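# Transfer gold-capped glass tube between racks without breakage

## Task

Take the glass tube with the gold cap out of the rack by the door and seat it fully in an empty well of the rack by the window. The task fails if any tube touches the floor, if anything new ends up on the floor, if a tube breaks, or if the robot tips over or is left leaning. Glass breaks from a hard knock or a drop of more than a few centimetres, and a well is roughly that deep. Every other tube must also finish fully seated in a rack; it may be moved to a different well, but only within its own rack. At the end the gripper must have released everything and moved away, and the result has to stay in place without the robot holding it.

## Robot and tools

Robot: a Hello Robot Stretch 4 with one arm. It has an omni-wheel base, a lift running up a mast, a telescoping arm that reaches forward, a wrist with yaw, pitch and roll, and a two-finger gripper with flexible steel fingers. It is about 1.6 m tall, and the base rim lies within 0.23 m of the base origin. Cameras: head_camera, head_left_camera, head_right_camera and wrist_camera.

Frames: the base frame sits on the floor under the base centre, with x forward, y left and z up. hand_pose is reported in this frame. It is the point between the open fingertips (link pinch), and the printed value may be slightly off. The odometry frame is the base frame as it was when the scene started. Heading is positive to the left and runs from -3.142 to 3.142.

execute_actions(actions, cameras): actions is a list holding one action or none. An empty list just reports state and images. One action may contain:
- base: exactly one relative move, measured from where the base last reported itself. translate_m is drive distance in metres, -2 to 2, forward positive. strafe_m is a sideways shift in metres, -2 to 2, left positive. rotate_rad is a turn in place in radians, -3.2 to 3.2, counter-clockwise positive.
- joints: absolute targets keyed by joint name. lift_m 0 to 1.2 m. arm_m 0 to 0.55 m of extension. wrist_yaw_rad -1.134 to 4.276 (0 forward, positive left, 3.14 stowed; above 3.4 the arm may block it). wrist_pitch_rad -1.117 to 4.259 (0 level, 1.57 pointing down). wrist_roll_rad -1.117 to 4.259 (0 puts the fingers at equal height; positive turns clockwise as seen from behind). gripper_m -0.038 to 0.141 m, the fingertip gap; values below 0 press the tips together. Done tolerances: ±0.004 for lift, arm and gripper, ±0.02 for yaw and roll, ±0.05 for pitch.
- pace: "slow", "default", "fast" or "max". Base speed is 0.1/0.3/0.4/0.6 m/s and turn rate 1/2/3/4 rad/s, and both are reduced when the lift is above 0.2 m.
- contact_limits: {"arm_m": x}, where x runs from 0 (gentlest) to 0.75 and defaults to 0.5.
- end_of_arm: "enable_torque", sent by itself, which re-powers wrist or gripper motors that shut off.
The motions in an action start together and may finish at different times, and no action runs longer than 15 s. Joint targets outside their range get clipped, and the result reports this. Any other bad value or unknown key rejects the whole call. A joint or base that you leave out may still be working toward its previous target. cameras lists the images you want; leaving it out, null, or ["all"] returns every camera, and [] returns none. If a result reports a stop, any later motion, wait or finished_scene calls in the same reply are skipped.

wait(seconds): 0 to 10 s with no new command. It returns the same report as an empty action.
zoom_image(camera, region): region is [x0, y0, x1, y1] in pixels of that camera's latest full image, origin at top-left, at most 504 by 504.
read_manual(section): returns licence texts only.
finished_scene(scene): ends the numbered scene (integer, 1 to 2), cannot be undone, and reports success.

Result lines: base_status and joint_status show how each commanded motion ended. "done" for the base means the wheels turned the commanded amount, even if they slipped. "off_target" means it stopped short and may still be pushing. "contact_stop_at_<key>" means something blocked it; the lift, arm or wheels then go slack, so a loaded lift may sag or the base may roll. "limit_stop_at_tilt" means the robot leans more than 6 degrees; the lift, arm and wheels go slack and ignore commands until it levels. "limit_stop_at_own_body" means self-collision protection stopped it; this can happen with pitch below -0.2 combined with roll below -0.4 or above 4. "torque_fault" means a wrist or gripper motor went limp; send enable_torque. on_its_own lists things you did not command, and "held at" there is a target, not a position. lidar_m gives 12 distances in metres, one per 30-degree sector: 1st straight ahead, counter-clockwise, 4th left, 7th behind, 10th right. "-" means nothing seen or closer than 0.25 m. It sees from about 0.15 m up and misses glass and thin legs. wrist_depth_mm is a 7 by 7 grid of depths, 100 to 2000 mm, read from the top-left, and it ignores transparent objects. turned_by_wheels and turned_by_imu differing by more than about 0.1 rad suggests a collision or slip. base_tilt is in degrees, with forward and right positive. motor_effort is in percent, with the peak in brackets; both readings are noisy and biased. For wheels, positive turns the base right.

Gripping: command a gap smaller than the object. Squeezing harder pulls the object toward the wrist, by up to a third of the shortfall. Neither the gripper reading nor "done" proves you are holding anything; look for a change in gripper effort. If the fingertips catch on a surface, raise the lift. To unfold at the start, send lift_m 0.4 and wrist_yaw_rad 0 together.

Cautions: tubes are glass, so lower them gently, use slow pace and low contact limits near the racks, and never release a tube above a well from higher than its depth. Keep everything off the floor. Avoid driving or turning with more than 1 kg held and the arm out beyond 0.2, and avoid strong pushes with the gripper raised, because either can tip the robot. A loose object may occasionally get nudged by outside forces. Commands keep running while you think. Finish with the gripper open and pulled away.

Each tool is called after "Request:" as name(argument=value, ...), one argument or row to a line, values as JSON.

## Session

Request:
execute_actions(
  actions=[],
)

Scene clock: 0.00 s.
base_odometry: x=+0.000 y=+0.000 heading=+0.000 (m, m, rad; odometry frame)
turned_by_wheels: +0.000 (rad since the last result)
turned_by_imu: +0.000 (rad since the last result)
base_tilt: forward=-0.6 right=+1.3 (deg)
lidar_m: 0.89 0.88 1.10 1.48 1.48 2.46 1.73 1.76 1.85 1.60 1.61 1.00
base_status: not commanded
joint_positions: lift_m=+0.231 arm_m=-0.003 wrist_yaw_rad=+3.081 wrist_pitch_rad=-0.012 wrist_roll_rad=-0.003 gripper_m=+0.057
joint_status: not commanded
motor_effort: lift_m=+19 arm_m=-1 wrist_yaw_rad=+0 wrist_pitch_rad=-7 wrist_roll_rad=+0 gripper_m=-3 wheel_0=+0 wheel_1=+1 wheel_2=+0 (%)
hand_pose: x=-0.1144 y=+0.1046 z=+0.4123 quat_wxyz=(+0.030, +0.006, -0.002, +1.000) (m; base frame)
wrist_depth_mm: 137 138 1808 - - - - / - 138 1808 - - - - / - 131 211 1921 - - - / 109 137 253 1863 - - - / 135 1708 1808 1921 - - - / 1708 1756 1499 1756 211 1661 1618 / 1229 1182 1025 1060 991 1025 1098
pictures: head_camera, head_left_camera, head_right_camera, wrist_camera
Images, in order (width x height): head_camera 420x560, head_left_camera 420x672, head_right_camera 420x672, wrist_camera 616x392.

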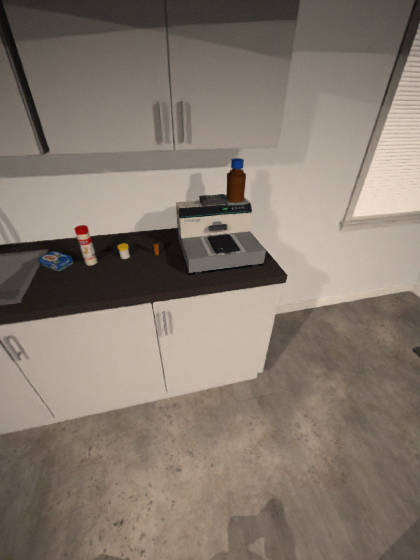

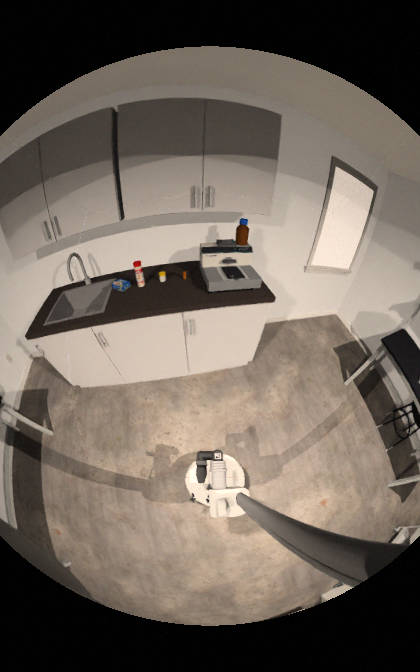

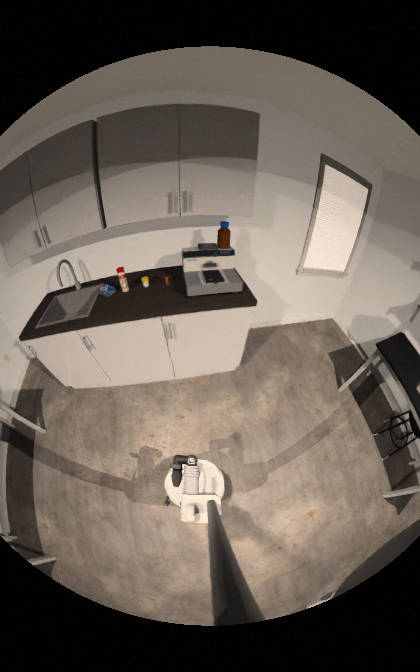

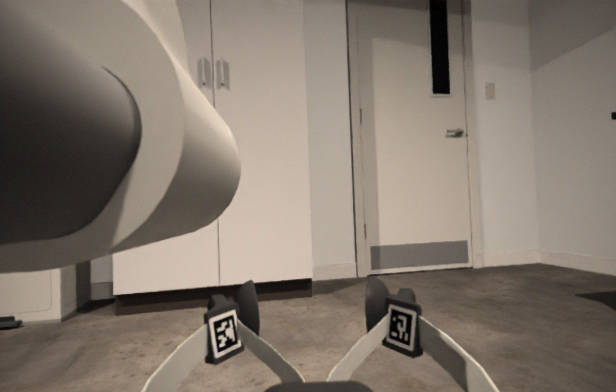

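Door is behind-left. Turn left to look.

Request:
execute_actions(
  actions=[
    {"base":{"rotate_rad":1.8},"pace":"fast"},
  ],
  cameras=["head_camera","head_left_camera"],
)

Request:
execute_actions(
  actions=[
    {"base":{"rotate_rad":2.9},"pace":"fast"},
  ],
  cameras=["head_camera","head_left_camera"],
)

Scene clock: 12.53 s.
base_odometry: x=+0.000 y=+0.000 heading=+1.799 (m, m, rad; odometry frame)
turned_by_wheels: +1.799 (rad since the last result)
turned_by_imu: +1.791 (rad since the last result)
base_tilt: forward=-0.7 right=+1.2 (deg)
lidar_m: 1.48 1.57 1.78 1.72 1.87 1.69 1.63 2.04 0.92 0.85 0.94 1.33
base_status: done
joint_positions: lift_m=+0.231 arm_m=-0.003 wrist_yaw_rad=+3.081 wrist_pitch_rad=-0.012 wrist_roll_rad=-0.003 gripper_m=+0.057
joint_status: not commanded
motor_effort: lift_m=+19(19) arm_m=-1(1) wrist_yaw_rad=+0(0) wrist_pitch_rad=-7(6) wrist_roll_rad=+0(0) gripper_m=-4(2) wheel_0=-4(10) wheel_1=-3(6) wheel_2=-1(10) (%)
hand_pose: x=-0.1144 y=+0.1046 z=+0.4123 quat_wxyz=(+0.030, +0.006, -0.002, +1.000) (m; base frame)
wrist_depth_mm: 137 138 - - - - - / - 138 - - - - - / - 131 211 - - - - / 109 137 253 - - - - / 135 - - - - - - / 1921 1863 1499 1756 211 1618 1661 / 1229 1182 1025 1078 976 1025 1078
pictures: head_camera, head_left_camera
Images, in order (width x height): head_camera 420x560, head_left_camera 420x672.

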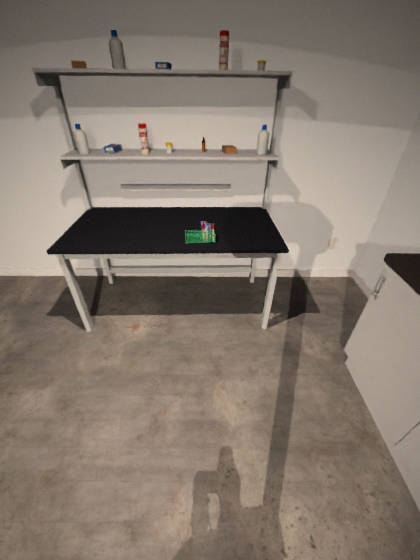

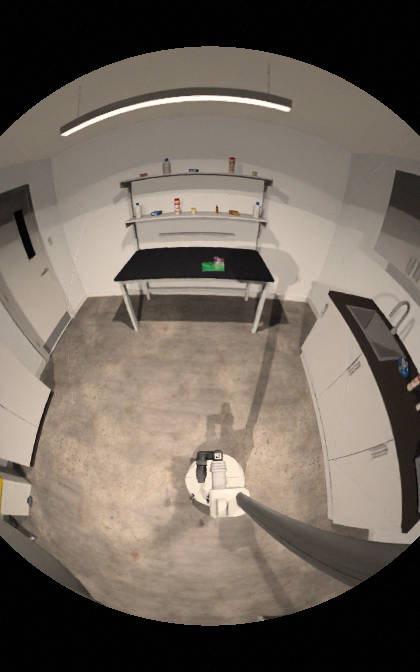

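Scene clock: 14.77 s.
base_odometry: x=+0.000 y=+0.000 heading=-1.583 (m, m, rad; odometry frame)
turned_by_wheels: +2.900 (rad since the last result)
turned_by_imu: +2.886 (rad since the last result)
base_tilt: forward=-0.7 right=+1.3 (deg)
lidar_m: 1.62 1.61 1.00 0.89 0.91 1.11 1.48 1.50 2.44 1.73 1.75 1.84
base_status: done
joint_positions: lift_m=+0.231 arm_m=-0.003 wrist_yaw_rad=+3.081 wrist_pitch_rad=-0.012 wrist_roll_rad=-0.003 gripper_m=+0.057
joint_status: not commanded
motor_effort: lift_m=+19(19) arm_m=-1(1) wrist_yaw_rad=+0(0) wrist_pitch_rad=-7(6) wrist_roll_rad=-1(0) gripper_m=-4(4) wheel_0=+0(11) wheel_1=+1(9) wheel_2=+3(11) (%)
hand_pose: x=-0.1143 y=+0.1046 z=+0.4123 quat_wxyz=(+0.030, +0.006, -0.002, +1.000) (m; base frame)
wrist_depth_mm: 137 138 - - - - 960 / - 138 - - - 1281 960 / - 131 210 - - 1255 976 / 109 137 253 - - 1281 976 / 135 - - - - 1281 976 / 1921 1808 1464 1708 211 1397 976 / 1229 1182 1025 1078 991 1042 1025
pictures: head_camera, head_left_camera
Images, in order (width x height): head_camera 420x560, head_left_camera 420x672.

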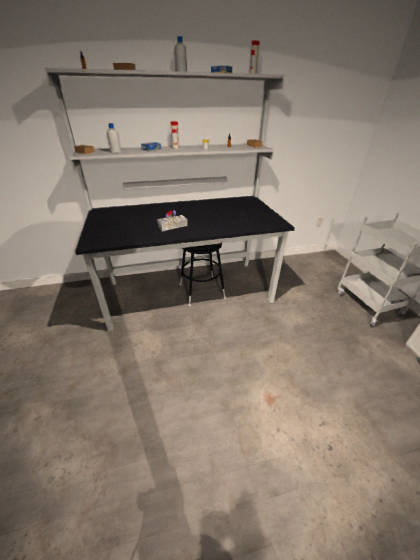

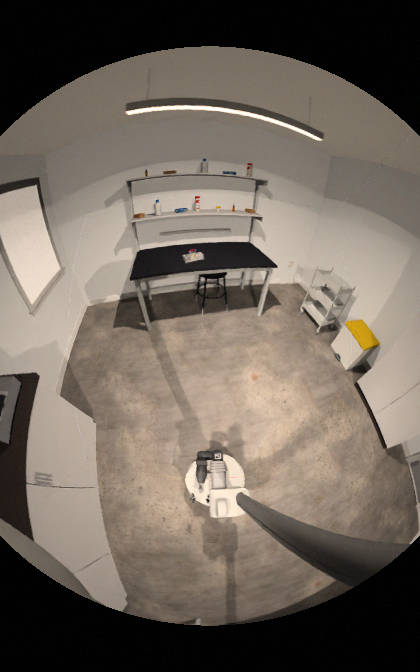

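Request:
execute_actions(
  actions=[
    {"base":{"rotate_rad":-2.9},"joints":{"lift_m":0.85,"wrist_yaw_rad":0,"gripper_m":0.1},"pace":"fast"},
  ],
  cameras=[],
)

Request:
execute_actions(
  actions=[
    {"base":{"translate_m":0.8},"joints":{"wrist_pitch_rad":0.5},"pace":"fast"},
  ],
  cameras=["head_camera","wrist_camera"],
)

Scene clock: 22.60 s.
base_odometry: x=+0.000 y=+0.000 heading=+1.800 (m, m, rad; odometry frame)
turned_by_wheels: -2.900 (rad since the last result)
turned_by_imu: -2.885 (rad since the last result)
base_tilt: forward=-0.7 right=+1.2 (deg)
lidar_m: 1.48 1.57 1.80 1.71 1.87 1.69 1.64 2.01 0.91 0.88 0.94 1.33
base_status: done
joint_positions: lift_m=+0.850 arm_m=-0.003 wrist_yaw_rad=+0.000 wrist_pitch_rad=-0.012 wrist_roll_rad=-0.003 gripper_m=+0.100
joint_status: all done
motor_effort: lift_m=+23(25) arm_m=-1(1) wrist_yaw_rad=-1(7) wrist_pitch_rad=-6(6) wrist_roll_rad=+0(1) gripper_m=-2(4) wheel_0=+1(8) wheel_1=+1(15) wheel_2=-1(10) (%)
hand_pose: x=+0.4568 y=-0.0874 z=+1.0313 quat_wxyz=(+1.000, -0.002, -0.006, +0.000) (m; base frame)
wrist_depth_mm: - - - - - - - / - - - - - - 1983 / - - - - - - 1983 / - - - - - - 1921 / - - - - - - 1921 / 1336 1308 1308 1336 1255 1983 1983 / - - 1921 - - 1983 1921
pictures: none
No camera images: the call's "cameras" was empty. Leave "cameras" out to get every camera's image.

Scene clock: 26.07 s.
base_odometry: x=-0.182 y=+0.779 heading=+1.800 (m, m, rad; odometry frame)
turned_by_wheels: +0.000 (rad since the last result)
turned_by_imu: +0.002 (rad since the last result)
base_tilt: forward=-0.7 right=+1.2 (deg)
lidar_m: 0.67 0.74 1.04 1.72 1.79 2.56 2.64 1.28 0.96 0.92 0.99 0.70
base_status: done
joint_positions: lift_m=+0.850 arm_m=-0.003 wrist_yaw_rad=+0.000 wrist_pitch_rad=+0.502 wrist_roll_rad=-0.003 gripper_m=+0.100
joint_status: all done
motor_effort: lift_m=+22(23) arm_m=-1(1) wrist_yaw_rad=+0(1) wrist_pitch_rad=-6(5) wrist_roll_rad=-1(2) gripper_m=-2(1) wheel_0=+1(7) wheel_1=+1(7) wheel_2=+1(12) (%)
hand_pose: x=+0.4213 y=-0.0874 z=+0.8892 quat_wxyz=(+0.969, -0.001, +0.248, +0.000) (m; base frame)
wrist_depth_mm: 1160 1138 1138 1118 1138 1098 1118 / 1229 1229 1182 1182 1160 1160 1182 / 854 831 820 654 788 768 820 / 621 609 603 591 585 574 569 / 609 609 609 597 597 591 585 / 1464 1430 1397 1430 1308 1336 668 / 1229 1205 1160 1182 1182 1138 741
pictures: head_camera, wrist_camera
Images, in order (width x height): head_camera 420x560, wrist_camera 616x392.

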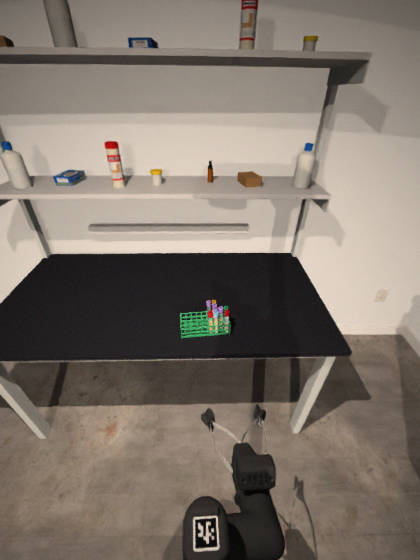

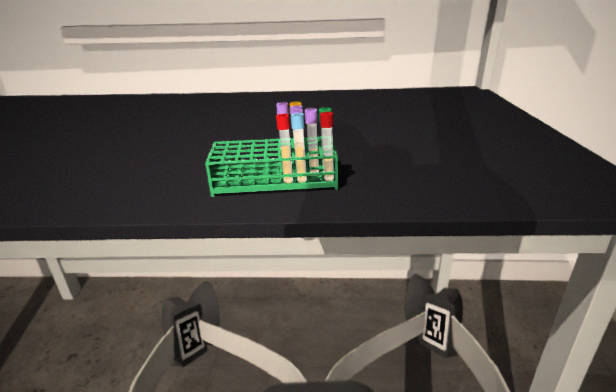

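Request:
zoom_image(
  camera="wrist_camera",
  region=[190, 80, 370, 210],
)

Region (190, 80, 370, 210) of wrist_camera's 616x392 image, scaled by 2.800.

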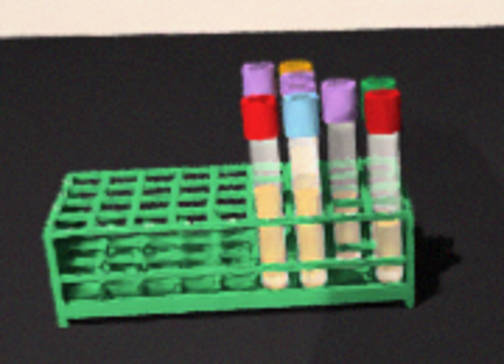

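Request:
execute_actions(
  actions=[
    {"base":{"translate_m":0.33},"joints":{"lift_m":1.1,"arm_m":0.4,"wrist_pitch_rad":1.57},"pace":"fast"},
  ],
  cameras=["head_camera","wrist_camera"],
)

Scene clock: 41.47 s.
base_odometry: x=-0.257 y=+1.100 heading=+1.801 (m, m, rad; odometry frame)
turned_by_wheels: +0.001 (rad since the last result)
turned_by_imu: +0.002 (rad since the last result)
base_tilt: forward=-0.7 right=+1.2 (deg)
lidar_m: 0.36 0.38 0.55 1.92 1.80 2.60 3.04 1.28 0.96 0.95 0.50 0.37
base_status: done
joint_positions: lift_m=+1.100 arm_m=+0.399 wrist_yaw_rad=+0.000 wrist_pitch_rad=+1.570 wrist_roll_rad=-0.003 gripper_m=+0.100
joint_status: all done
motor_effort: lift_m=+23(21) arm_m=+6(6) wrist_yaw_rad=-1(1) wrist_pitch_rad=+1(5) wrist_roll_rad=+2(2) gripper_m=-2(1) wheel_0=+3(8) wheel_1=+3(5) wheel_2=+2(11) (%)
hand_pose: x=+0.5702 y=-0.0874 z=+0.9894 quat_wxyz=(+0.707, -0.001, +0.707, +0.001) (m; base frame)
wrist_depth_mm: 442 445 449 445 445 445 449 / 445 445 445 445 445 445 445 / 445 442 445 445 449 445 445 / 442 445 442 449 445 445 445 / 445 442 442 442 445 445 445 / 442 442 387 389 442 445 442 / 439 442 387 327 445 445 445
pictures: head_camera, wrist_camera
Images, in order (width x height): head_camera 420x560, wrist_camera 616x392.

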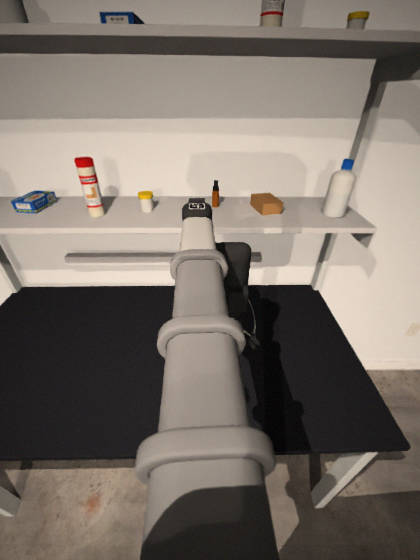

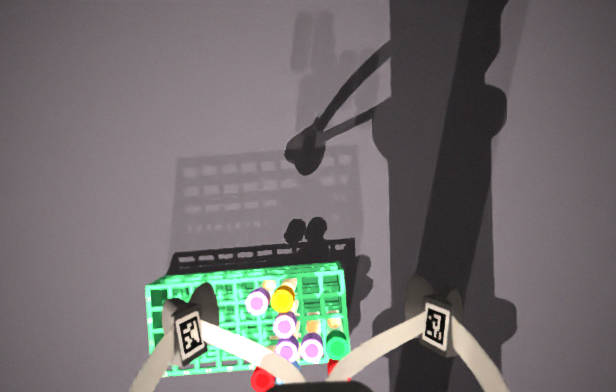

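Request:
execute_actions(
  actions=[
    {"joints":{"arm_m":0.32},"pace":"fast"},
  ],
  cameras=["wrist_camera"],
)

Request:
zoom_image(
  camera="wrist_camera",
  region=[130, 130, 400, 330],
)

Scene clock: 47.07 s.
base_odometry: x=-0.257 y=+1.100 heading=+1.801 (m, m, rad; odometry frame)
turned_by_wheels: +0.000 (rad since the last result)
turned_by_imu: +0.000 (rad since the last result)
base_tilt: forward=-0.8 right=+1.3 (deg)
lidar_m: 0.36 0.38 0.57 1.91 1.80 2.62 3.05 1.33 0.98 0.94 0.52 0.38
base_status: not commanded
joint_positions: lift_m=+1.100 arm_m=+0.321 wrist_yaw_rad=+0.000 wrist_pitch_rad=+1.570 wrist_roll_rad=-0.003 gripper_m=+0.100
joint_status: all done
motor_effort: lift_m=+23(23) arm_m=-5(8) wrist_yaw_rad=+1(1) wrist_pitch_rad=+0(1) wrist_roll_rad=-1(3) gripper_m=-2(2) wheel_0=+4(3) wheel_1=+3(3) wheel_2=+2(2) (%)
hand_pose: x=+0.4921 y=-0.0874 z=+0.9894 quat_wxyz=(+0.707, -0.001, +0.707, +0.001) (m; base frame)
wrist_depth_mm: 445 445 445 445 445 445 449 / 445 449 445 445 449 445 449 / 445 445 445 445 445 445 445 / 445 445 445 445 445 445 445 / 442 445 415 389 445 445 445 / 442 445 387 442 442 445 445 / 1182 442 976 442 1205 445 1182
pictures: wrist_camera
Images, in order (width x height): wrist_camera 616x392.

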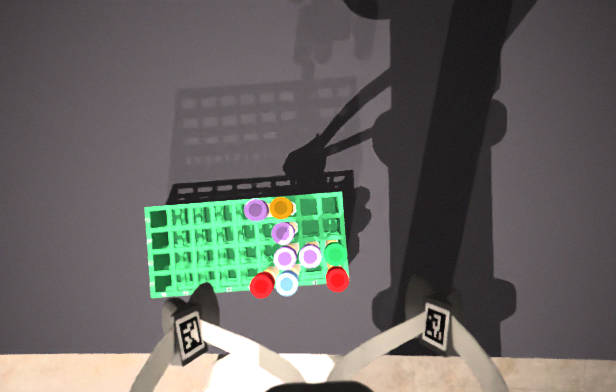

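Region (130, 130, 400, 330) of wrist_camera's 616x392 image, scaled by 1.867; it fills the top 373 rows of this view, and the rest is white.

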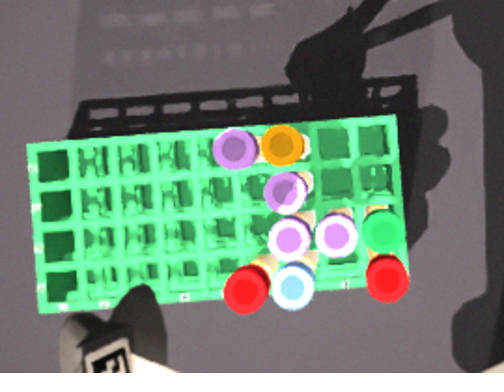

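Request:
execute_actions(
  actions=[
    {"base":{"strafe_m":0.055},"joints":{"arm_m":0.402,"wrist_roll_rad":1.5,"gripper_m":0.035,"lift_m":1.04}},
  ],
  cameras=["wrist_camera"],
)

Scene clock: 62.10 s.
base_odometry: x=-0.310 y=+1.088 heading=+1.800 (m, m, rad; odometry frame)
turned_by_wheels: +0.000 (rad since the last result)
turned_by_imu: +0.000 (rad since the last result)
base_tilt: forward=-0.6 right=+1.2 (deg)
lidar_m: 0.35 0.39 0.55 1.91 1.74 2.53 3.51 1.37 1.04 0.98 0.52 0.39
base_status: done
joint_positions: lift_m=+1.040 arm_m=+0.401 wrist_yaw_rad=+0.000 wrist_pitch_rad=+1.570 wrist_roll_rad=+1.500 gripper_m=+0.035
joint_status: all done
motor_effort: lift_m=+15(22) arm_m=+6(6) wrist_yaw_rad=+0(1) wrist_pitch_rad=+0(0) wrist_roll_rad=+2(7) gripper_m=-3(2) wheel_0=-3(11) wheel_1=+0(15) wheel_2=+0(1) (%)
hand_pose: x=+0.5721 y=-0.0874 z=+0.9301 quat_wxyz=(+0.518, +0.482, +0.517, -0.482) (m; base frame)
wrist_depth_mm: 384 387 389 392 392 392 1182 / 384 387 387 389 392 394 1160 / 382 384 387 389 392 394 1160 / 382 382 384 387 332 389 1160 / 382 382 384 384 283 389 931 / 379 382 384 384 218 387 931 / 379 379 192 355 327 387 1138
pictures: wrist_camera
Images, in order (width x height): wrist_camera 616x392.

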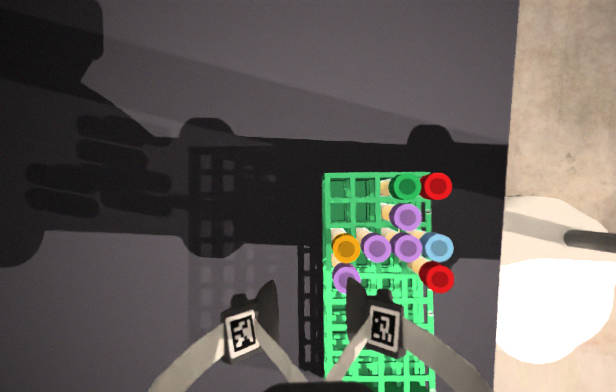

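Request:
execute_actions(
  actions=[
    {"joints":{"arm_m":0.378,"lift_m":1.015}},
  ],
  cameras=["wrist_camera"],
)

Scene clock: 69.00 s.
base_odometry: x=-0.310 y=+1.088 heading=+1.800 (m, m, rad; odometry frame)
turned_by_wheels: +0.000 (rad since the last result)
turned_by_imu: +0.000 (rad since the last result)
base_tilt: forward=-0.7 right=+1.3 (deg)
lidar_m: 0.37 0.38 0.54 1.92 1.74 2.53 3.51 1.37 1.02 1.00 0.51 0.40
base_status: not commanded
joint_positions: lift_m=+1.015 arm_m=+0.379 wrist_yaw_rad=+0.000 wrist_pitch_rad=+1.570 wrist_roll_rad=+1.500 gripper_m=+0.035
joint_status: all done
motor_effort: lift_m=+14(13) arm_m=-6(7) wrist_yaw_rad=+0(1) wrist_pitch_rad=+0(1) wrist_roll_rad=+1(1) gripper_m=-5(4) wheel_0=-4(4) wheel_1=+1(0) wheel_2=+0(1) (%)
hand_pose: x=+0.5502 y=-0.0874 z=+0.9051 quat_wxyz=(+0.518, +0.482, +0.517, -0.482) (m; base frame)
wrist_depth_mm: 362 362 364 364 368 368 1138 / 359 362 364 364 366 368 1118 / 357 359 362 364 364 368 1138 / 357 359 362 355 306 366 1138 / 355 357 359 353 252 366 917 / 355 357 357 332 218 364 917 / 353 355 193 303 303 364 1118
pictures: wrist_camera
Images, in order (width x height): wrist_camera 616x392.

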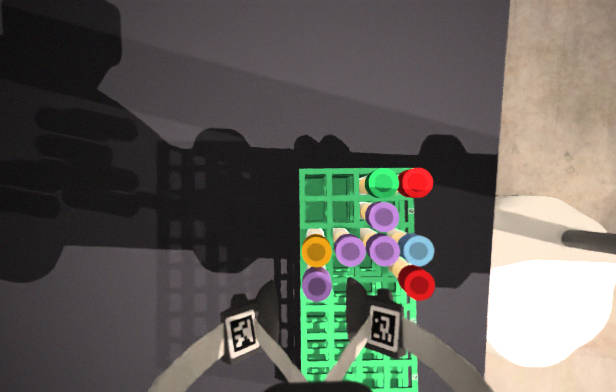

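Request:
execute_actions(
  actions=[
    {"joints":{"arm_m":0.376,"lift_m":0.977},"pace":"slow"},
  ],
  cameras=["wrist_camera"],
)

Scene clock: 75.03 s.
base_odometry: x=-0.310 y=+1.088 heading=+1.800 (m, m, rad; odometry frame)
turned_by_wheels: +0.000 (rad since the last result)
turned_by_imu: +0.000 (rad since the last result)
base_tilt: forward=-0.7 right=+1.3 (deg)
lidar_m: 0.36 0.40 0.56 1.93 1.73 2.54 3.48 1.39 1.03 0.99 0.53 0.38
base_status: not commanded
joint_positions: lift_m=+0.977 arm_m=+0.377 wrist_yaw_rad=+0.000 wrist_pitch_rad=+1.570 wrist_roll_rad=+1.500 gripper_m=+0.035
joint_status: all done
motor_effort: lift_m=+14(12) arm_m=-6(7) wrist_yaw_rad=+2(0) wrist_pitch_rad=-1(1) wrist_roll_rad=+2(2) gripper_m=-2(3) wheel_0=-4(4) wheel_1=+0(0) wheel_2=+0(1) (%)
hand_pose: x=+0.5482 y=-0.0874 z=+0.8671 quat_wxyz=(+0.518, +0.482, +0.517, -0.482) (m; base frame)
wrist_depth_mm: 324 324 325 329 329 330 1098 / 324 324 325 327 327 330 1098 / 322 324 324 325 327 329 1118 / 320 320 324 317 208 327 1098 / 320 322 322 268 207 327 866 / 319 320 320 266 208 325 866 / 319 317 192 266 266 324 1078
pictures: wrist_camera
Images, in order (width x height): wrist_camera 616x392.

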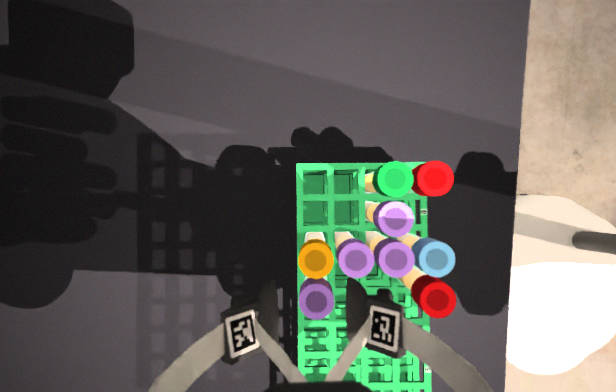

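Looks good. Grip.

Request:
execute_actions(
  actions=[
    {"joints":{"gripper_m":0.0}},
  ],
  cameras=["wrist_camera"],
)

Request:
execute_actions(
  actions=[
    {"joints":{"lift_m":1.05},"pace":"slow"},
  ],
  cameras=["wrist_camera","head_camera"],
)

Scene clock: 80.10 s.
base_odometry: x=-0.310 y=+1.088 heading=+1.800 (m, m, rad; odometry frame)
turned_by_wheels: +0.000 (rad since the last result)
turned_by_imu: +0.000 (rad since the last result)
base_tilt: forward=-0.6 right=+1.2 (deg)
lidar_m: 0.36 0.38 0.56 1.91 1.76 2.52 3.47 1.37 1.04 0.99 0.51 0.39
base_status: not commanded
joint_positions: lift_m=+0.977 arm_m=+0.377 wrist_yaw_rad=+0.000 wrist_pitch_rad=+1.571 wrist_roll_rad=+1.500 gripper_m=+0.000
joint_status: all done
motor_effort: lift_m=+14(14) arm_m=-6(6) wrist_yaw_rad=+1(0) wrist_pitch_rad=-2(1) wrist_roll_rad=+2(0) gripper_m=-11(11) wheel_0=-4(3) wheel_1=+1(0) wheel_2=+1(0) (%)
hand_pose: x=+0.5480 y=-0.0874 z=+0.8671 quat_wxyz=(+0.518, +0.482, +0.517, -0.482) (m; base frame)
wrist_depth_mm: 325 325 327 327 329 330 1098 / 322 325 325 329 327 329 1118 / 322 324 324 325 327 330 1098 / 320 322 322 317 216 329 1098 / 319 320 322 267 207 327 866 / 317 320 322 201 206 324 878 / 317 317 179 266 266 325 1078
pictures: wrist_camera
Images, in order (width x height): wrist_camera 616x392.

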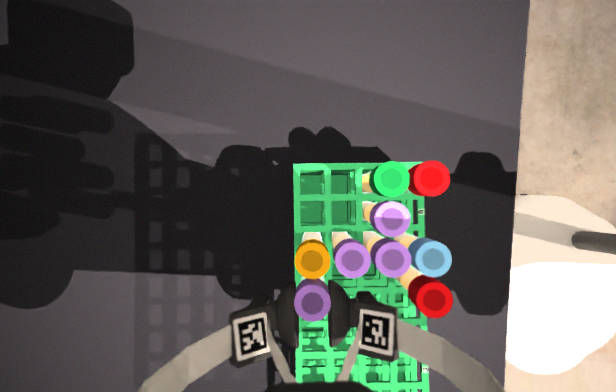

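Scene clock: 81.60 s.
base_odometry: x=-0.310 y=+1.088 heading=+1.800 (m, m, rad; odometry frame)
turned_by_wheels: +0.000 (rad since the last result)
turned_by_imu: +0.000 (rad since the last result)
base_tilt: forward=-0.6 right=+1.2 (deg)
lidar_m: 0.36 0.38 0.55 1.90 1.73 2.52 3.51 1.37 1.03 0.99 0.52 0.39
base_status: not commanded
joint_positions: lift_m=+1.050 arm_m=+0.377 wrist_yaw_rad=+0.000 wrist_pitch_rad=+1.570 wrist_roll_rad=+1.500 gripper_m=+0.000
joint_status: all done
motor_effort: lift_m=+24(24) arm_m=-6(6) wrist_yaw_rad=-1(1) wrist_pitch_rad=-1(1) wrist_roll_rad=-1(0) gripper_m=-11(12) wheel_0=-3(4) wheel_1=+1(0) wheel_2=+1(0) (%)
hand_pose: x=+0.5480 y=-0.0874 z=+0.9394 quat_wxyz=(+0.518, +0.482, +0.517, -0.482) (m; base frame)
wrist_depth_mm: 397 397 397 399 402 404 1160 / 392 394 397 399 402 402 1182 / 392 392 397 399 399 1160 1182 / 389 394 394 389 342 946 1160 / 389 392 392 340 340 946 946 / 389 389 392 202 340 931 946 / 387 389 179 364 340 931 1138
pictures: head_camera, wrist_camera
Images, in order (width x height): head_camera 420x560, wrist_camera 616x392.

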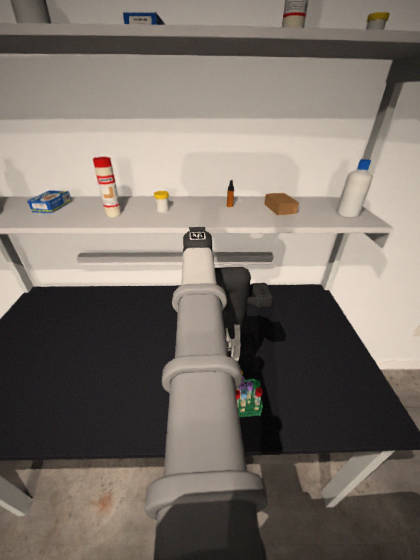

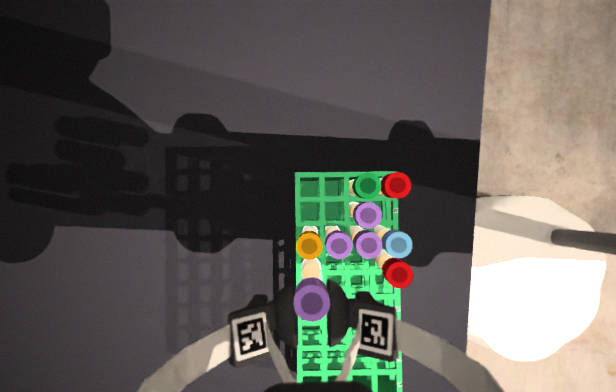

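Request:
execute_actions(
  actions=[
    {"base":{"strafe_m":0.064},"joints":{"arm_m":0.3725},"pace":"slow"},
  ],
  cameras=["wrist_camera"],
)

Request:
zoom_image(
  camera="wrist_camera",
  region=[230, 150, 430, 350],
)

Scene clock: 90.50 s.
base_odometry: x=-0.373 y=+1.073 heading=+1.801 (m, m, rad; odometry frame)
turned_by_wheels: +0.000 (rad since the last result)
turned_by_imu: +0.001 (rad since the last result)
base_tilt: forward=-0.7 right=+1.3 (deg)
lidar_m: 0.37 0.39 0.56 1.91 1.66 2.43 3.47 1.49 1.10 1.04 0.51 0.39
base_status: done
joint_positions: lift_m=+1.050 arm_m=+0.374 wrist_yaw_rad=+0.000 wrist_pitch_rad=+1.570 wrist_roll_rad=+1.500 gripper_m=+0.000
joint_status: all done
motor_effort: lift_m=+23(23) arm_m=-6(7) wrist_yaw_rad=+0(1) wrist_pitch_rad=-1(1) wrist_roll_rad=+1(2) gripper_m=-10(11) wheel_0=-3(9) wheel_1=+4(10) wheel_2=+0(1) (%)
hand_pose: x=+0.5446 y=-0.0874 z=+0.9394 quat_wxyz=(+0.518, +0.482, +0.517, -0.482) (m; base frame)
wrist_depth_mm: 394 397 399 399 402 1160 1182 / 394 397 399 399 402 1138 1182 / 394 394 397 342 343 1160 1160 / 392 392 394 387 389 960 1160 / 392 392 392 387 384 946 946 / 387 392 392 201 338 931 946 / 387 389 179 392 394 946 1160
pictures: wrist_camera
Images, in order (width x height): wrist_camera 616x392.

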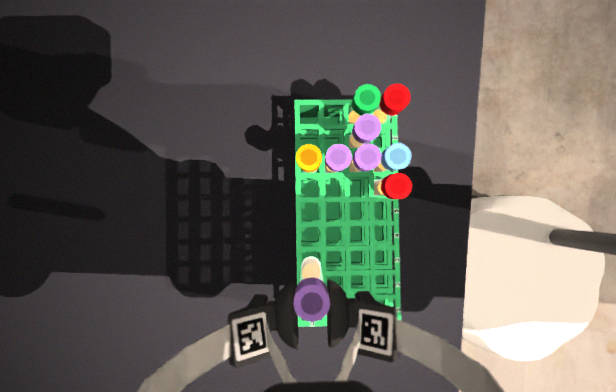

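Region (230, 150, 430, 350) of wrist_camera's 616x392 image, scaled by 2.520.

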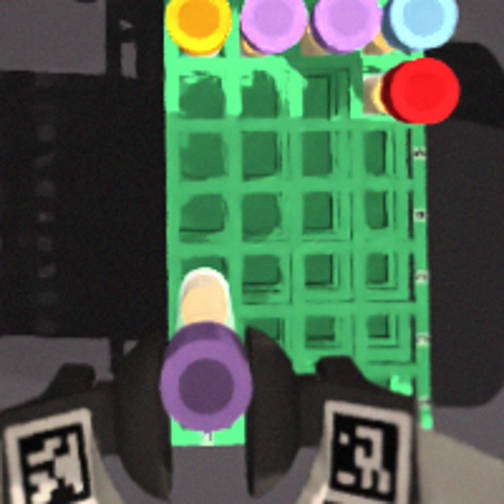

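Request:
execute_actions(
  actions=[
    {"joints":{"lift_m":1.02},"pace":"slow"},
  ],
  cameras=["wrist_camera"],
)

Request:
execute_actions(
  actions=[
    {"joints":{"lift_m":0.984},"pace":"slow"},
  ],
  cameras=["wrist_camera"],
)

Scene clock: 98.40 s.
base_odometry: x=-0.373 y=+1.073 heading=+1.801 (m, m, rad; odometry frame)
turned_by_wheels: +0.000 (rad since the last result)
turned_by_imu: +0.000 (rad since the last result)
base_tilt: forward=-0.6 right=+1.2 (deg)
lidar_m: 0.36 0.40 0.57 1.88 1.68 2.44 3.49 1.46 1.08 1.06 0.52 0.38
base_status: not commanded
joint_positions: lift_m=+1.020 arm_m=+0.374 wrist_yaw_rad=+0.000 wrist_pitch_rad=+1.570 wrist_roll_rad=+1.500 gripper_m=+0.000
joint_status: all done
motor_effort: lift_m=+14(23) arm_m=-6(6) wrist_yaw_rad=-1(0) wrist_pitch_rad=-1(0) wrist_roll_rad=+3(0) gripper_m=-11(11) wheel_0=-4(4) wheel_1=+4(4) wheel_2=+0(0) (%)
hand_pose: x=+0.5446 y=-0.0874 z=+0.9101 quat_wxyz=(+0.518, +0.482, +0.517, -0.482) (m; base frame)
wrist_depth_mm: 364 368 370 373 373 375 1138 / 366 366 368 368 370 375 1138 / 364 364 368 312 314 373 1138 / 362 364 366 359 338 373 1138 / 362 362 366 357 340 917 917 / 359 362 364 201 310 904 917 / 357 359 179 364 366 366 1138
pictures: wrist_camera
Images, in order (width x height): wrist_camera 616x392.

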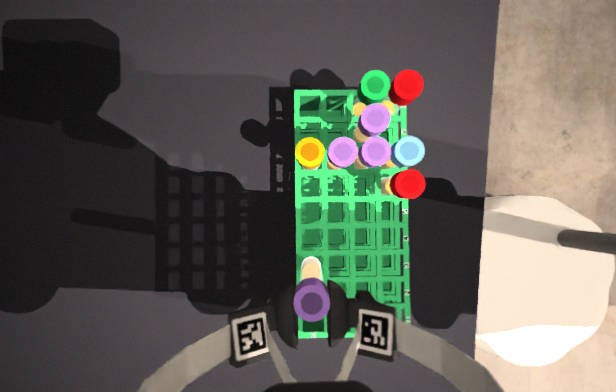

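Scene clock: 99.53 s.
base_odometry: x=-0.373 y=+1.073 heading=+1.801 (m, m, rad; odometry frame)
turned_by_wheels: +0.000 (rad since the last result)
turned_by_imu: +0.000 (rad since the last result)
base_tilt: forward=-0.7 right=+1.2 (deg)
lidar_m: 0.37 0.40 0.55 1.89 1.68 2.41 3.48 1.48 1.10 1.07 0.52 0.37
base_status: not commanded
joint_positions: lift_m=+0.984 arm_m=+0.374 wrist_yaw_rad=+0.000 wrist_pitch_rad=+1.570 wrist_roll_rad=+1.500 gripper_m=+0.000
joint_status: all done
motor_effort: lift_m=+14(15) arm_m=-6(6) wrist_yaw_rad=+1(0) wrist_pitch_rad=-1(1) wrist_roll_rad=+0(0) gripper_m=-12(12) wheel_0=-3(4) wheel_1=+4(4) wheel_2=+0(0) (%)
hand_pose: x=+0.5446 y=-0.0874 z=+0.8741 quat_wxyz=(+0.518, +0.482, +0.517, -0.482) (m; base frame)
wrist_depth_mm: 332 330 334 334 338 338 1118 / 329 330 332 334 220 336 1118 / 327 330 330 277 220 336 1118 / 327 329 330 324 277 336 1098 / 327 327 329 324 301 332 878 / 324 327 327 200 274 332 878 / 324 325 179 273 327 330 1098
pictures: wrist_camera
Images, in order (width x height): wrist_camera 616x392.

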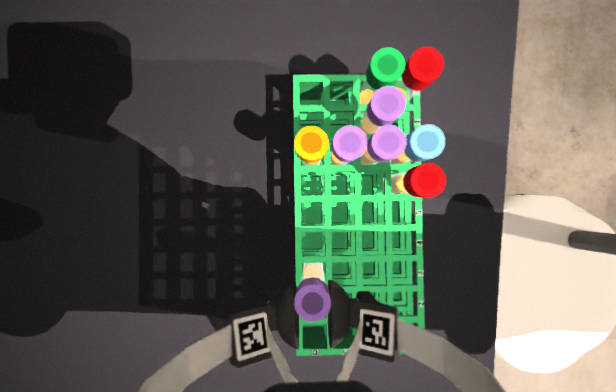

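Request:
execute_actions(
  actions=[
    {"joints":{"gripper_m":0.035}},
  ],
  cameras=[],
)

Request:
execute_actions(
  actions=[
    {"joints":{"lift_m":1.025}},
  ],
  cameras=[],
)

Request:
execute_actions(
  actions=[
    {"base":{"strafe_m":-0.095},"joints":{"arm_m":0.391,"wrist_roll_rad":-0.07}},
  ],
  cameras=["wrist_camera"],
)

Scene clock: 105.83 s.
base_odometry: x=-0.373 y=+1.073 heading=+1.801 (m, m, rad; odometry frame)
turned_by_wheels: +0.000 (rad since the last result)
turned_by_imu: +0.000 (rad since the last result)
base_tilt: forward=-0.6 right=+1.2 (deg)
lidar_m: 0.35 0.40 0.55 1.90 1.69 2.44 3.48 1.50 1.09 1.06 0.52 0.39
base_status: not commanded
joint_positions: lift_m=+0.984 arm_m=+0.374 wrist_yaw_rad=+0.000 wrist_pitch_rad=+1.570 wrist_roll_rad=+1.500 gripper_m=+0.035
joint_status: all done
motor_effort: lift_m=+14(14) arm_m=-6(6) wrist_yaw_rad=+0(0) wrist_pitch_rad=-1(0) wrist_roll_rad=+2(1) gripper_m=-4(11) wheel_0=-3(3) wheel_1=+4(4) wheel_2=+0(0) (%)
hand_pose: x=+0.5446 y=-0.0874 z=+0.8741 quat_wxyz=(+0.518, +0.482, +0.517, -0.482) (m; base frame)
wrist_depth_mm: 330 332 332 336 336 338 1098 / 329 330 332 334 220 336 1118 / 327 329 330 274 220 336 1118 / 327 329 330 324 276 336 1098 / 327 327 329 322 301 334 891 / 325 325 327 300 218 332 878 / 325 325 192 273 329 330 1078
pictures: none
No camera images: the call's "cameras" was empty. Leave "cameras" out to get every camera's image.

Scene clock: 106.87 s.
base_odometry: x=-0.373 y=+1.073 heading=+1.801 (m, m, rad; odometry frame)
turned_by_wheels: +0.000 (rad since the last result)
turned_by_imu: +0.000 (rad since the last result)
base_tilt: forward=-0.8 right=+1.2 (deg)
lidar_m: 0.37 0.39 0.54 1.90 1.68 2.41 3.48 1.46 1.09 1.07 0.50 0.38
base_status: not commanded
joint_positions: lift_m=+1.025 arm_m=+0.374 wrist_yaw_rad=+0.000 wrist_pitch_rad=+1.570 wrist_roll_rad=+1.500 gripper_m=+0.035
joint_status: all done
motor_effort: lift_m=+23(23) arm_m=-6(6) wrist_yaw_rad=+0(0) wrist_pitch_rad=+0(1) wrist_roll_rad=+1(2) gripper_m=-6(4) wheel_0=-3(3) wheel_1=+4(4) wheel_2=+0(0) (%)
hand_pose: x=+0.5446 y=-0.0874 z=+0.9144 quat_wxyz=(+0.518, +0.482, +0.517, -0.482) (m; base frame)
wrist_depth_mm: 373 373 373 375 377 379 1138 / 370 370 373 373 375 377 1138 / 368 370 373 343 306 375 1138 / 366 366 368 364 343 931 1138 / 366 368 368 364 364 917 917 / 366 366 366 340 218 917 917 / 364 364 192 368 368 917 1118
pictures: none
No camera images: the call's "cameras" was empty. Leave "cameras" out to get every camera's image.

Scene clock: 108.37 s.
base_odometry: x=-0.280 y=+1.095 heading=+1.800 (m, m, rad; odometry frame)
turned_by_wheels: +0.000 (rad since the last result)
turned_by_imu: +0.000 (rad since the last result)
base_tilt: forward=-0.7 right=+1.2 (deg)
lidar_m: 0.35 0.38 0.55 1.91 1.77 2.57 3.53 1.32 1.00 0.96 0.51 0.38
base_status: done
joint_positions: lift_m=+1.025 arm_m=+0.390 wrist_yaw_rad=+0.000 wrist_pitch_rad=+1.570 wrist_roll_rad=-0.070 gripper_m=+0.035
joint_status: all done
motor_effort: lift_m=+23(23) arm_m=+6(6) wrist_yaw_rad=+1(0) wrist_pitch_rad=+1(1) wrist_roll_rad=-1(11) gripper_m=-4(4) wheel_0=+1(10) wheel_1=-3(8) wheel_2=+1(0) (%)
hand_pose: x=+0.5611 y=-0.0874 z=+0.9144 quat_wxyz=(+0.707, -0.025, +0.706, +0.025) (m; base frame)
wrist_depth_mm: 373 370 373 373 370 373 370 / 370 370 370 373 370 370 370 / 370 370 370 370 370 370 370 / 370 370 370 368 370 373 373 / 370 370 370 370 370 370 370 / 368 370 266 340 218 370 370 / 370 368 192 251 252 368 368
pictures: wrist_camera
Images, in order (width x height): wrist_camera 616x392.

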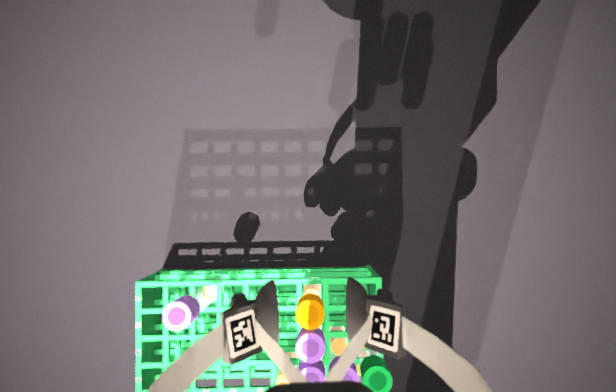

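Request:
execute_actions(
  actions=[
    {"joints":{"lift_m":0.977},"pace":"slow"},
  ],
  cameras=["wrist_camera"],
)

Scene clock: 113.17 s.
base_odometry: x=-0.280 y=+1.095 heading=+1.800 (m, m, rad; odometry frame)
turned_by_wheels: +0.000 (rad since the last result)
turned_by_imu: +0.000 (rad since the last result)
base_tilt: forward=-0.7 right=+1.3 (deg)
lidar_m: 0.36 0.38 0.55 1.90 1.77 2.57 3.53 1.34 1.00 0.95 0.51 0.38
base_status: not commanded
joint_positions: lift_m=+0.977 arm_m=+0.390 wrist_yaw_rad=+0.000 wrist_pitch_rad=+1.570 wrist_roll_rad=-0.070 gripper_m=+0.035
joint_status: all done
motor_effort: lift_m=+14(23) arm_m=+6(6) wrist_yaw_rad=+0(0) wrist_pitch_rad=-1(2) wrist_roll_rad=+0(2) gripper_m=-4(4) wheel_0=+1(1) wheel_1=-3(3) wheel_2=+1(1) (%)
hand_pose: x=+0.5611 y=-0.0874 z=+0.8671 quat_wxyz=(+0.707, -0.025, +0.706, +0.025) (m; base frame)
wrist_depth_mm: 324 324 324 324 324 325 324 / 324 324 324 325 325 324 325 / 322 324 324 325 324 324 325 / 324 322 324 322 322 324 325 / 324 322 322 324 322 324 324 / 324 268 266 266 218 324 322 / 322 265 192 204 266 322 322
pictures: wrist_camera
Images, in order (width x height): wrist_camera 616x392.

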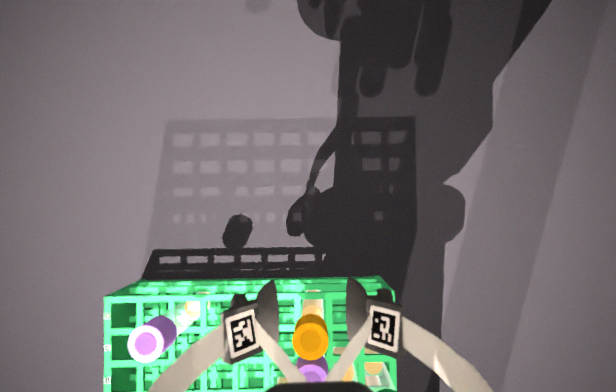

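Request:
execute_actions(
  actions=[
    {"joints":{"gripper_m":0.0}},
  ],
  cameras=[],
)

Request:
execute_actions(
  actions=[
    {"joints":{"lift_m":1.0},"pace":"slow"},
  ],
  cameras=["wrist_camera"],
)

Scene clock: 118.37 s.
base_odometry: x=-0.280 y=+1.095 heading=+1.800 (m, m, rad; odometry frame)
turned_by_wheels: +0.000 (rad since the last result)
turned_by_imu: +0.000 (rad since the last result)
base_tilt: forward=-0.7 right=+1.3 (deg)
lidar_m: 0.36 0.40 0.56 1.93 1.76 2.59 3.51 1.32 1.01 0.94 0.53 0.37
base_status: not commanded
joint_positions: lift_m=+0.977 arm_m=+0.390 wrist_yaw_rad=+0.000 wrist_pitch_rad=+1.570 wrist_roll_rad=-0.070 gripper_m=+0.000
joint_status: all done
motor_effort: lift_m=+14(14) arm_m=+6(6) wrist_yaw_rad=+1(1) wrist_pitch_rad=-1(0) wrist_roll_rad=+0(1) gripper_m=-10(11) wheel_0=+1(1) wheel_1=-3(3) wheel_2=+1(1) (%)
hand_pose: x=+0.5611 y=-0.0874 z=+0.8671 quat_wxyz=(+0.707, -0.025, +0.706, +0.025) (m; base frame)
wrist_depth_mm: 324 324 324 324 325 324 325 / 324 324 325 324 324 325 324 / 324 325 324 324 325 324 325 / 324 324 324 324 324 322 324 / 322 324 324 324 324 325 322 / 324 268 266 210 293 324 324 / 322 265 179 198 266 324 324
pictures: none
No camera images: the call's "cameras" was empty. Leave "cameras" out to get every camera's image.

Scene clock: 119.33 s.
base_odometry: x=-0.280 y=+1.095 heading=+1.800 (m, m, rad; odometry frame)
turned_by_wheels: +0.000 (rad since the last result)
turned_by_imu: +0.000 (rad since the last result)
base_tilt: forward=-0.6 right=+1.3 (deg)
lidar_m: 0.37 0.39 0.52 1.92 1.78 2.59 3.54 1.32 1.01 0.97 0.52 0.38
base_status: not commanded
joint_positions: lift_m=+1.000 arm_m=+0.390 wrist_yaw_rad=+0.000 wrist_pitch_rad=+1.570 wrist_roll_rad=-0.070 gripper_m=+0.000
joint_status: all done
motor_effort: lift_m=+23(23) arm_m=+6(6) wrist_yaw_rad=+1(2) wrist_pitch_rad=+1(1) wrist_roll_rad=+2(0) gripper_m=-11(12) wheel_0=+1(1) wheel_1=-3(3) wheel_2=+1(1) (%)
hand_pose: x=+0.5611 y=-0.0874 z=+0.8894 quat_wxyz=(+0.707, -0.025, +0.706, +0.025) (m; base frame)
wrist_depth_mm: 345 345 345 347 345 349 345 / 345 345 345 347 347 345 347 / 345 345 345 345 345 345 347 / 345 345 345 345 347 345 345 / 345 345 345 345 343 345 345 / 342 317 291 211 287 345 345 / 343 297 179 199 232 345 343
pictures: wrist_camera
Images, in order (width x height): wrist_camera 616x392.

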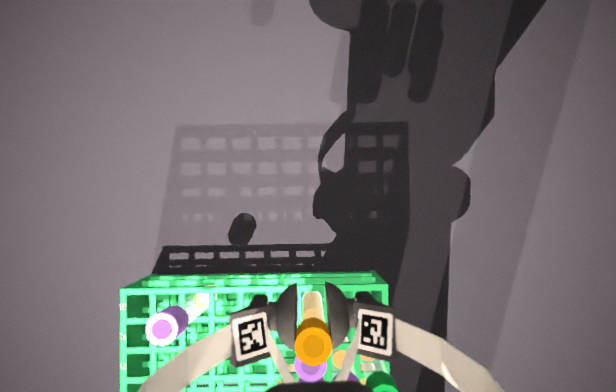

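Request:
execute_actions(
  actions=[
    {"joints":{"lift_m":1.12}},
  ],
  cameras=[],
)

Request:
execute_actions(
  actions=[
    {"base":{"translate_m":-0.3},"joints":{"arm_m":0.05}},
  ],
  cameras=["head_camera"],
)

Request:
execute_actions(
  actions=[
    {"base":{"rotate_rad":-3.14}},
  ],
  cameras=[],
)

Request:
execute_actions(
  actions=[
    {"base":{"translate_m":1.75}},
  ],
  cameras=["head_camera","wrist_camera"],
)

Scene clock: 129.87 s.
base_odometry: x=-0.280 y=+1.095 heading=+1.800 (m, m, rad; odometry frame)
turned_by_wheels: +0.000 (rad since the last result)
turned_by_imu: +0.000 (rad since the last result)
base_tilt: forward=-0.6 right=+1.2 (deg)
lidar_m: 0.37 0.39 0.56 1.92 1.78 2.58 3.52 1.33 0.99 0.97 0.52 0.38
base_status: not commanded
joint_positions: lift_m=+1.120 arm_m=+0.390 wrist_yaw_rad=+0.000 wrist_pitch_rad=+1.570 wrist_roll_rad=-0.070 gripper_m=+0.000
joint_status: all done
motor_effort: lift_m=+23(21) arm_m=+6(6) wrist_yaw_rad=+0(0) wrist_pitch_rad=+0(1) wrist_roll_rad=-3(2) gripper_m=-11(12) wheel_0=+1(1) wheel_1=-3(3) wheel_2=+1(1) (%)
hand_pose: x=+0.5611 y=-0.0874 z=+1.0094 quat_wxyz=(+0.707, -0.025, +0.706, +0.025) (m; base frame)
wrist_depth_mm: 466 466 466 466 466 466 466 / 466 466 466 466 466 462 466 / 466 466 466 466 466 466 466 / 466 466 466 462 462 466 466 / 466 462 466 462 462 466 462 / 462 462 407 210 462 466 462 / 462 462 179 199 462 462 462
pictures: none
No camera images: the call's "cameras" was empty. Leave "cameras" out to get every camera's image.

Scene clock: 132.33 s.
base_odometry: x=-0.212 y=+0.803 heading=+1.800 (m, m, rad; odometry frame)
turned_by_wheels: +0.000 (rad since the last result)
turned_by_imu: +0.000 (rad since the last result)
base_tilt: forward=-0.7 right=+1.2 (deg)
lidar_m: 0.66 0.69 0.98 1.70 1.78 2.56 2.65 1.33 0.98 0.95 1.01 0.69
base_status: done
joint_positions: lift_m=+1.120 arm_m=+0.051 wrist_yaw_rad=+0.000 wrist_pitch_rad=+1.570 wrist_roll_rad=-0.070 gripper_m=+0.000
joint_status: all done
motor_effort: lift_m=+23(23) arm_m=-6(6) wrist_yaw_rad=+1(1) wrist_pitch_rad=+1(0) wrist_roll_rad=+0(2) gripper_m=-10(12) wheel_0=-1(6) wheel_1=-1(4) wheel_2=+1(10) (%)
hand_pose: x=+0.2221 y=-0.0874 z=+1.0094 quat_wxyz=(+0.707, -0.025, +0.706, +0.025) (m; base frame)
wrist_depth_mm: 1205 1205 1205 1229 1229 1229 1229 / 1205 1229 1255 1205 1229 1229 1205 / 1229 1205 1205 1229 1205 1205 1205 / 1229 1205 1205 1229 1229 1205 1229 / 1229 1205 1160 1008 1205 1229 1229 / 1205 1229 1008 211 1205 1229 1205 / 1205 1205 179 199 1205 1205 1205
pictures: head_camera
Images, in order (width x height): head_camera 420x560.

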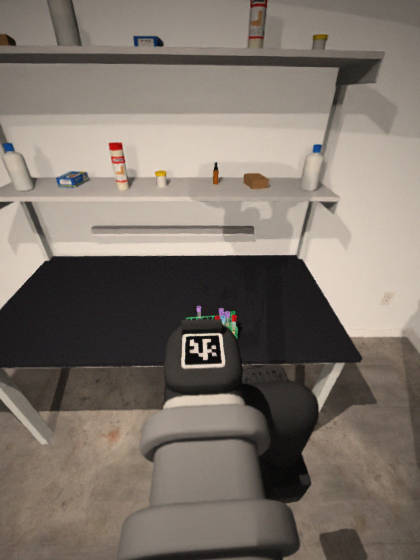

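Scene clock: 136.13 s.
base_odometry: x=-0.212 y=+0.803 heading=-1.339 (m, m, rad; odometry frame)
turned_by_wheels: -3.139 (rad since the last result)
turned_by_imu: -3.123 (rad since the last result)
base_tilt: forward=-0.7 right=+1.2 (deg)
lidar_m: 2.44 1.33 0.99 0.95 1.01 0.70 0.66 0.71 0.98 1.70 1.78 2.54
base_status: done
joint_positions: lift_m=+1.120 arm_m=+0.051 wrist_yaw_rad=+0.000 wrist_pitch_rad=+1.570 wrist_roll_rad=-0.070 gripper_m=+0.000
joint_status: not commanded
motor_effort: lift_m=+22(23) arm_m=-6(6) wrist_yaw_rad=+1(1) wrist_pitch_rad=+0(0) wrist_roll_rad=+0(2) gripper_m=-11(10) wheel_0=+4(6) wheel_1=+5(10) wheel_2=+3(6) (%)
hand_pose: x=+0.2222 y=-0.0874 z=+1.0095 quat_wxyz=(+0.707, -0.025, +0.706, +0.025) (m; base frame)
wrist_depth_mm: 1229 1229 1229 1205 1229 1229 1229 / 1205 1229 1182 1205 1205 1229 1229 / 1229 1205 1205 1229 1229 1229 1205 / 1229 1205 1229 1205 1205 1229 1205 / 1229 1229 1205 1008 1205 1205 1229 / 1205 1229 1008 211 1205 1229 1205 / 1205 1205 179 199 1205 1205 1205
pictures: none
No camera images: the call's "cameras" was empty. Leave "cameras" out to get every camera's image.

Scene clock: 143.43 s.
base_odometry: x=+0.191 y=-0.900 heading=-1.338 (m, m, rad; odometry frame)
turned_by_wheels: +0.001 (rad since the last result)
turned_by_imu: +0.005 (rad since the last result)
base_tilt: forward=-0.7 right=+1.3 (deg)
lidar_m: 0.70 0.75 1.55 1.13 0.94 1.32 3.11 2.58 1.83 1.73 0.97 0.73
base_status: done
joint_positions: lift_m=+1.120 arm_m=+0.051 wrist_yaw_rad=+0.000 wrist_pitch_rad=+1.570 wrist_roll_rad=-0.070 gripper_m=+0.000
joint_status: not commanded
motor_effort: lift_m=+22(22) arm_m=-6(6) wrist_yaw_rad=+0(0) wrist_pitch_rad=+0(1) wrist_roll_rad=+0(1) gripper_m=-11(12) wheel_0=+4(8) wheel_1=+3(2) wheel_2=+0(8) (%)
hand_pose: x=+0.2221 y=-0.0874 z=+1.0095 quat_wxyz=(+0.707, -0.025, +0.706, +0.025) (m; base frame)
wrist_depth_mm: 1229 1229 1229 1205 1229 1229 1229 / 1229 1229 1229 1205 1229 1229 1229 / 1229 1229 1229 1229 1205 1229 1229 / 1229 1205 1205 1205 1205 1229 1205 / 1229 1205 1160 1008 1229 1205 1205 / 1229 1205 1008 210 1205 1205 1229 / 1229 1205 179 199 1205 1205 1205
pictures: head_camera, wrist_camera
Images, in order (width x height): head_camera 420x560, wrist_camera 616x392.

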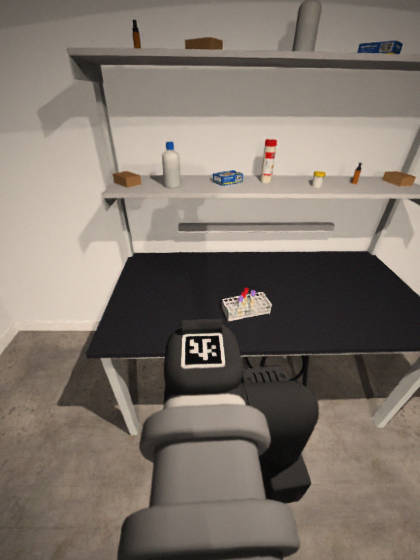

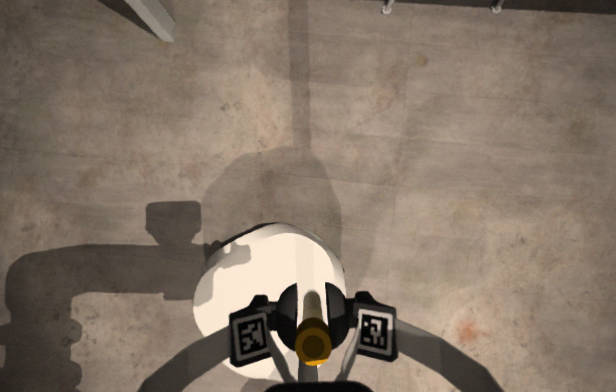

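Request:
execute_actions(
  actions=[
    {"base":{"translate_m":0.36},"joints":{"arm_m":0.34,"lift_m":1.15}},
  ],
  cameras=["wrist_camera"],
)

Scene clock: 149.53 s.
base_odometry: x=+0.274 y=-1.250 heading=-1.338 (m, m, rad; odometry frame)
turned_by_wheels: +0.001 (rad since the last result)
turned_by_imu: +0.002 (rad since the last result)
base_tilt: forward=-0.6 right=+1.3 (deg)
lidar_m: 0.34 0.37 0.52 1.48 1.12 1.33 3.55 2.42 1.88 1.69 0.50 0.36
base_status: done
joint_positions: lift_m=+1.150 arm_m=+0.339 wrist_yaw_rad=+0.000 wrist_pitch_rad=+1.570 wrist_roll_rad=-0.070 gripper_m=+0.000
joint_status: all done
motor_effort: lift_m=+23(25) arm_m=+6(8) wrist_yaw_rad=-1(0) wrist_pitch_rad=+1(0) wrist_roll_rad=-1(2) gripper_m=-11(12) wheel_0=+3(8) wheel_1=+4(4) wheel_2=+2(10) (%)
hand_pose: x=+0.5102 y=-0.0874 z=+1.0394 quat_wxyz=(+0.707, -0.025, +0.706, +0.025) (m; base frame)
wrist_depth_mm: 496 496 500 496 496 492 496 / 496 496 496 496 496 496 496 / 492 496 492 496 496 496 500 / 496 496 496 492 469 445 496 / 492 492 492 492 496 496 492 / 492 492 492 211 492 492 492 / 1255 492 179 199 492 496 492
pictures: wrist_camera
Images, in order (width x height): wrist_camera 616x392.

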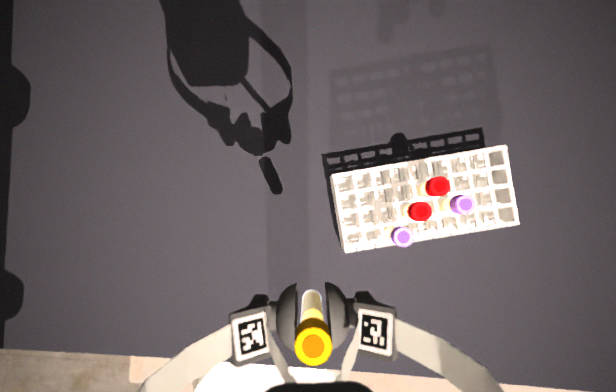

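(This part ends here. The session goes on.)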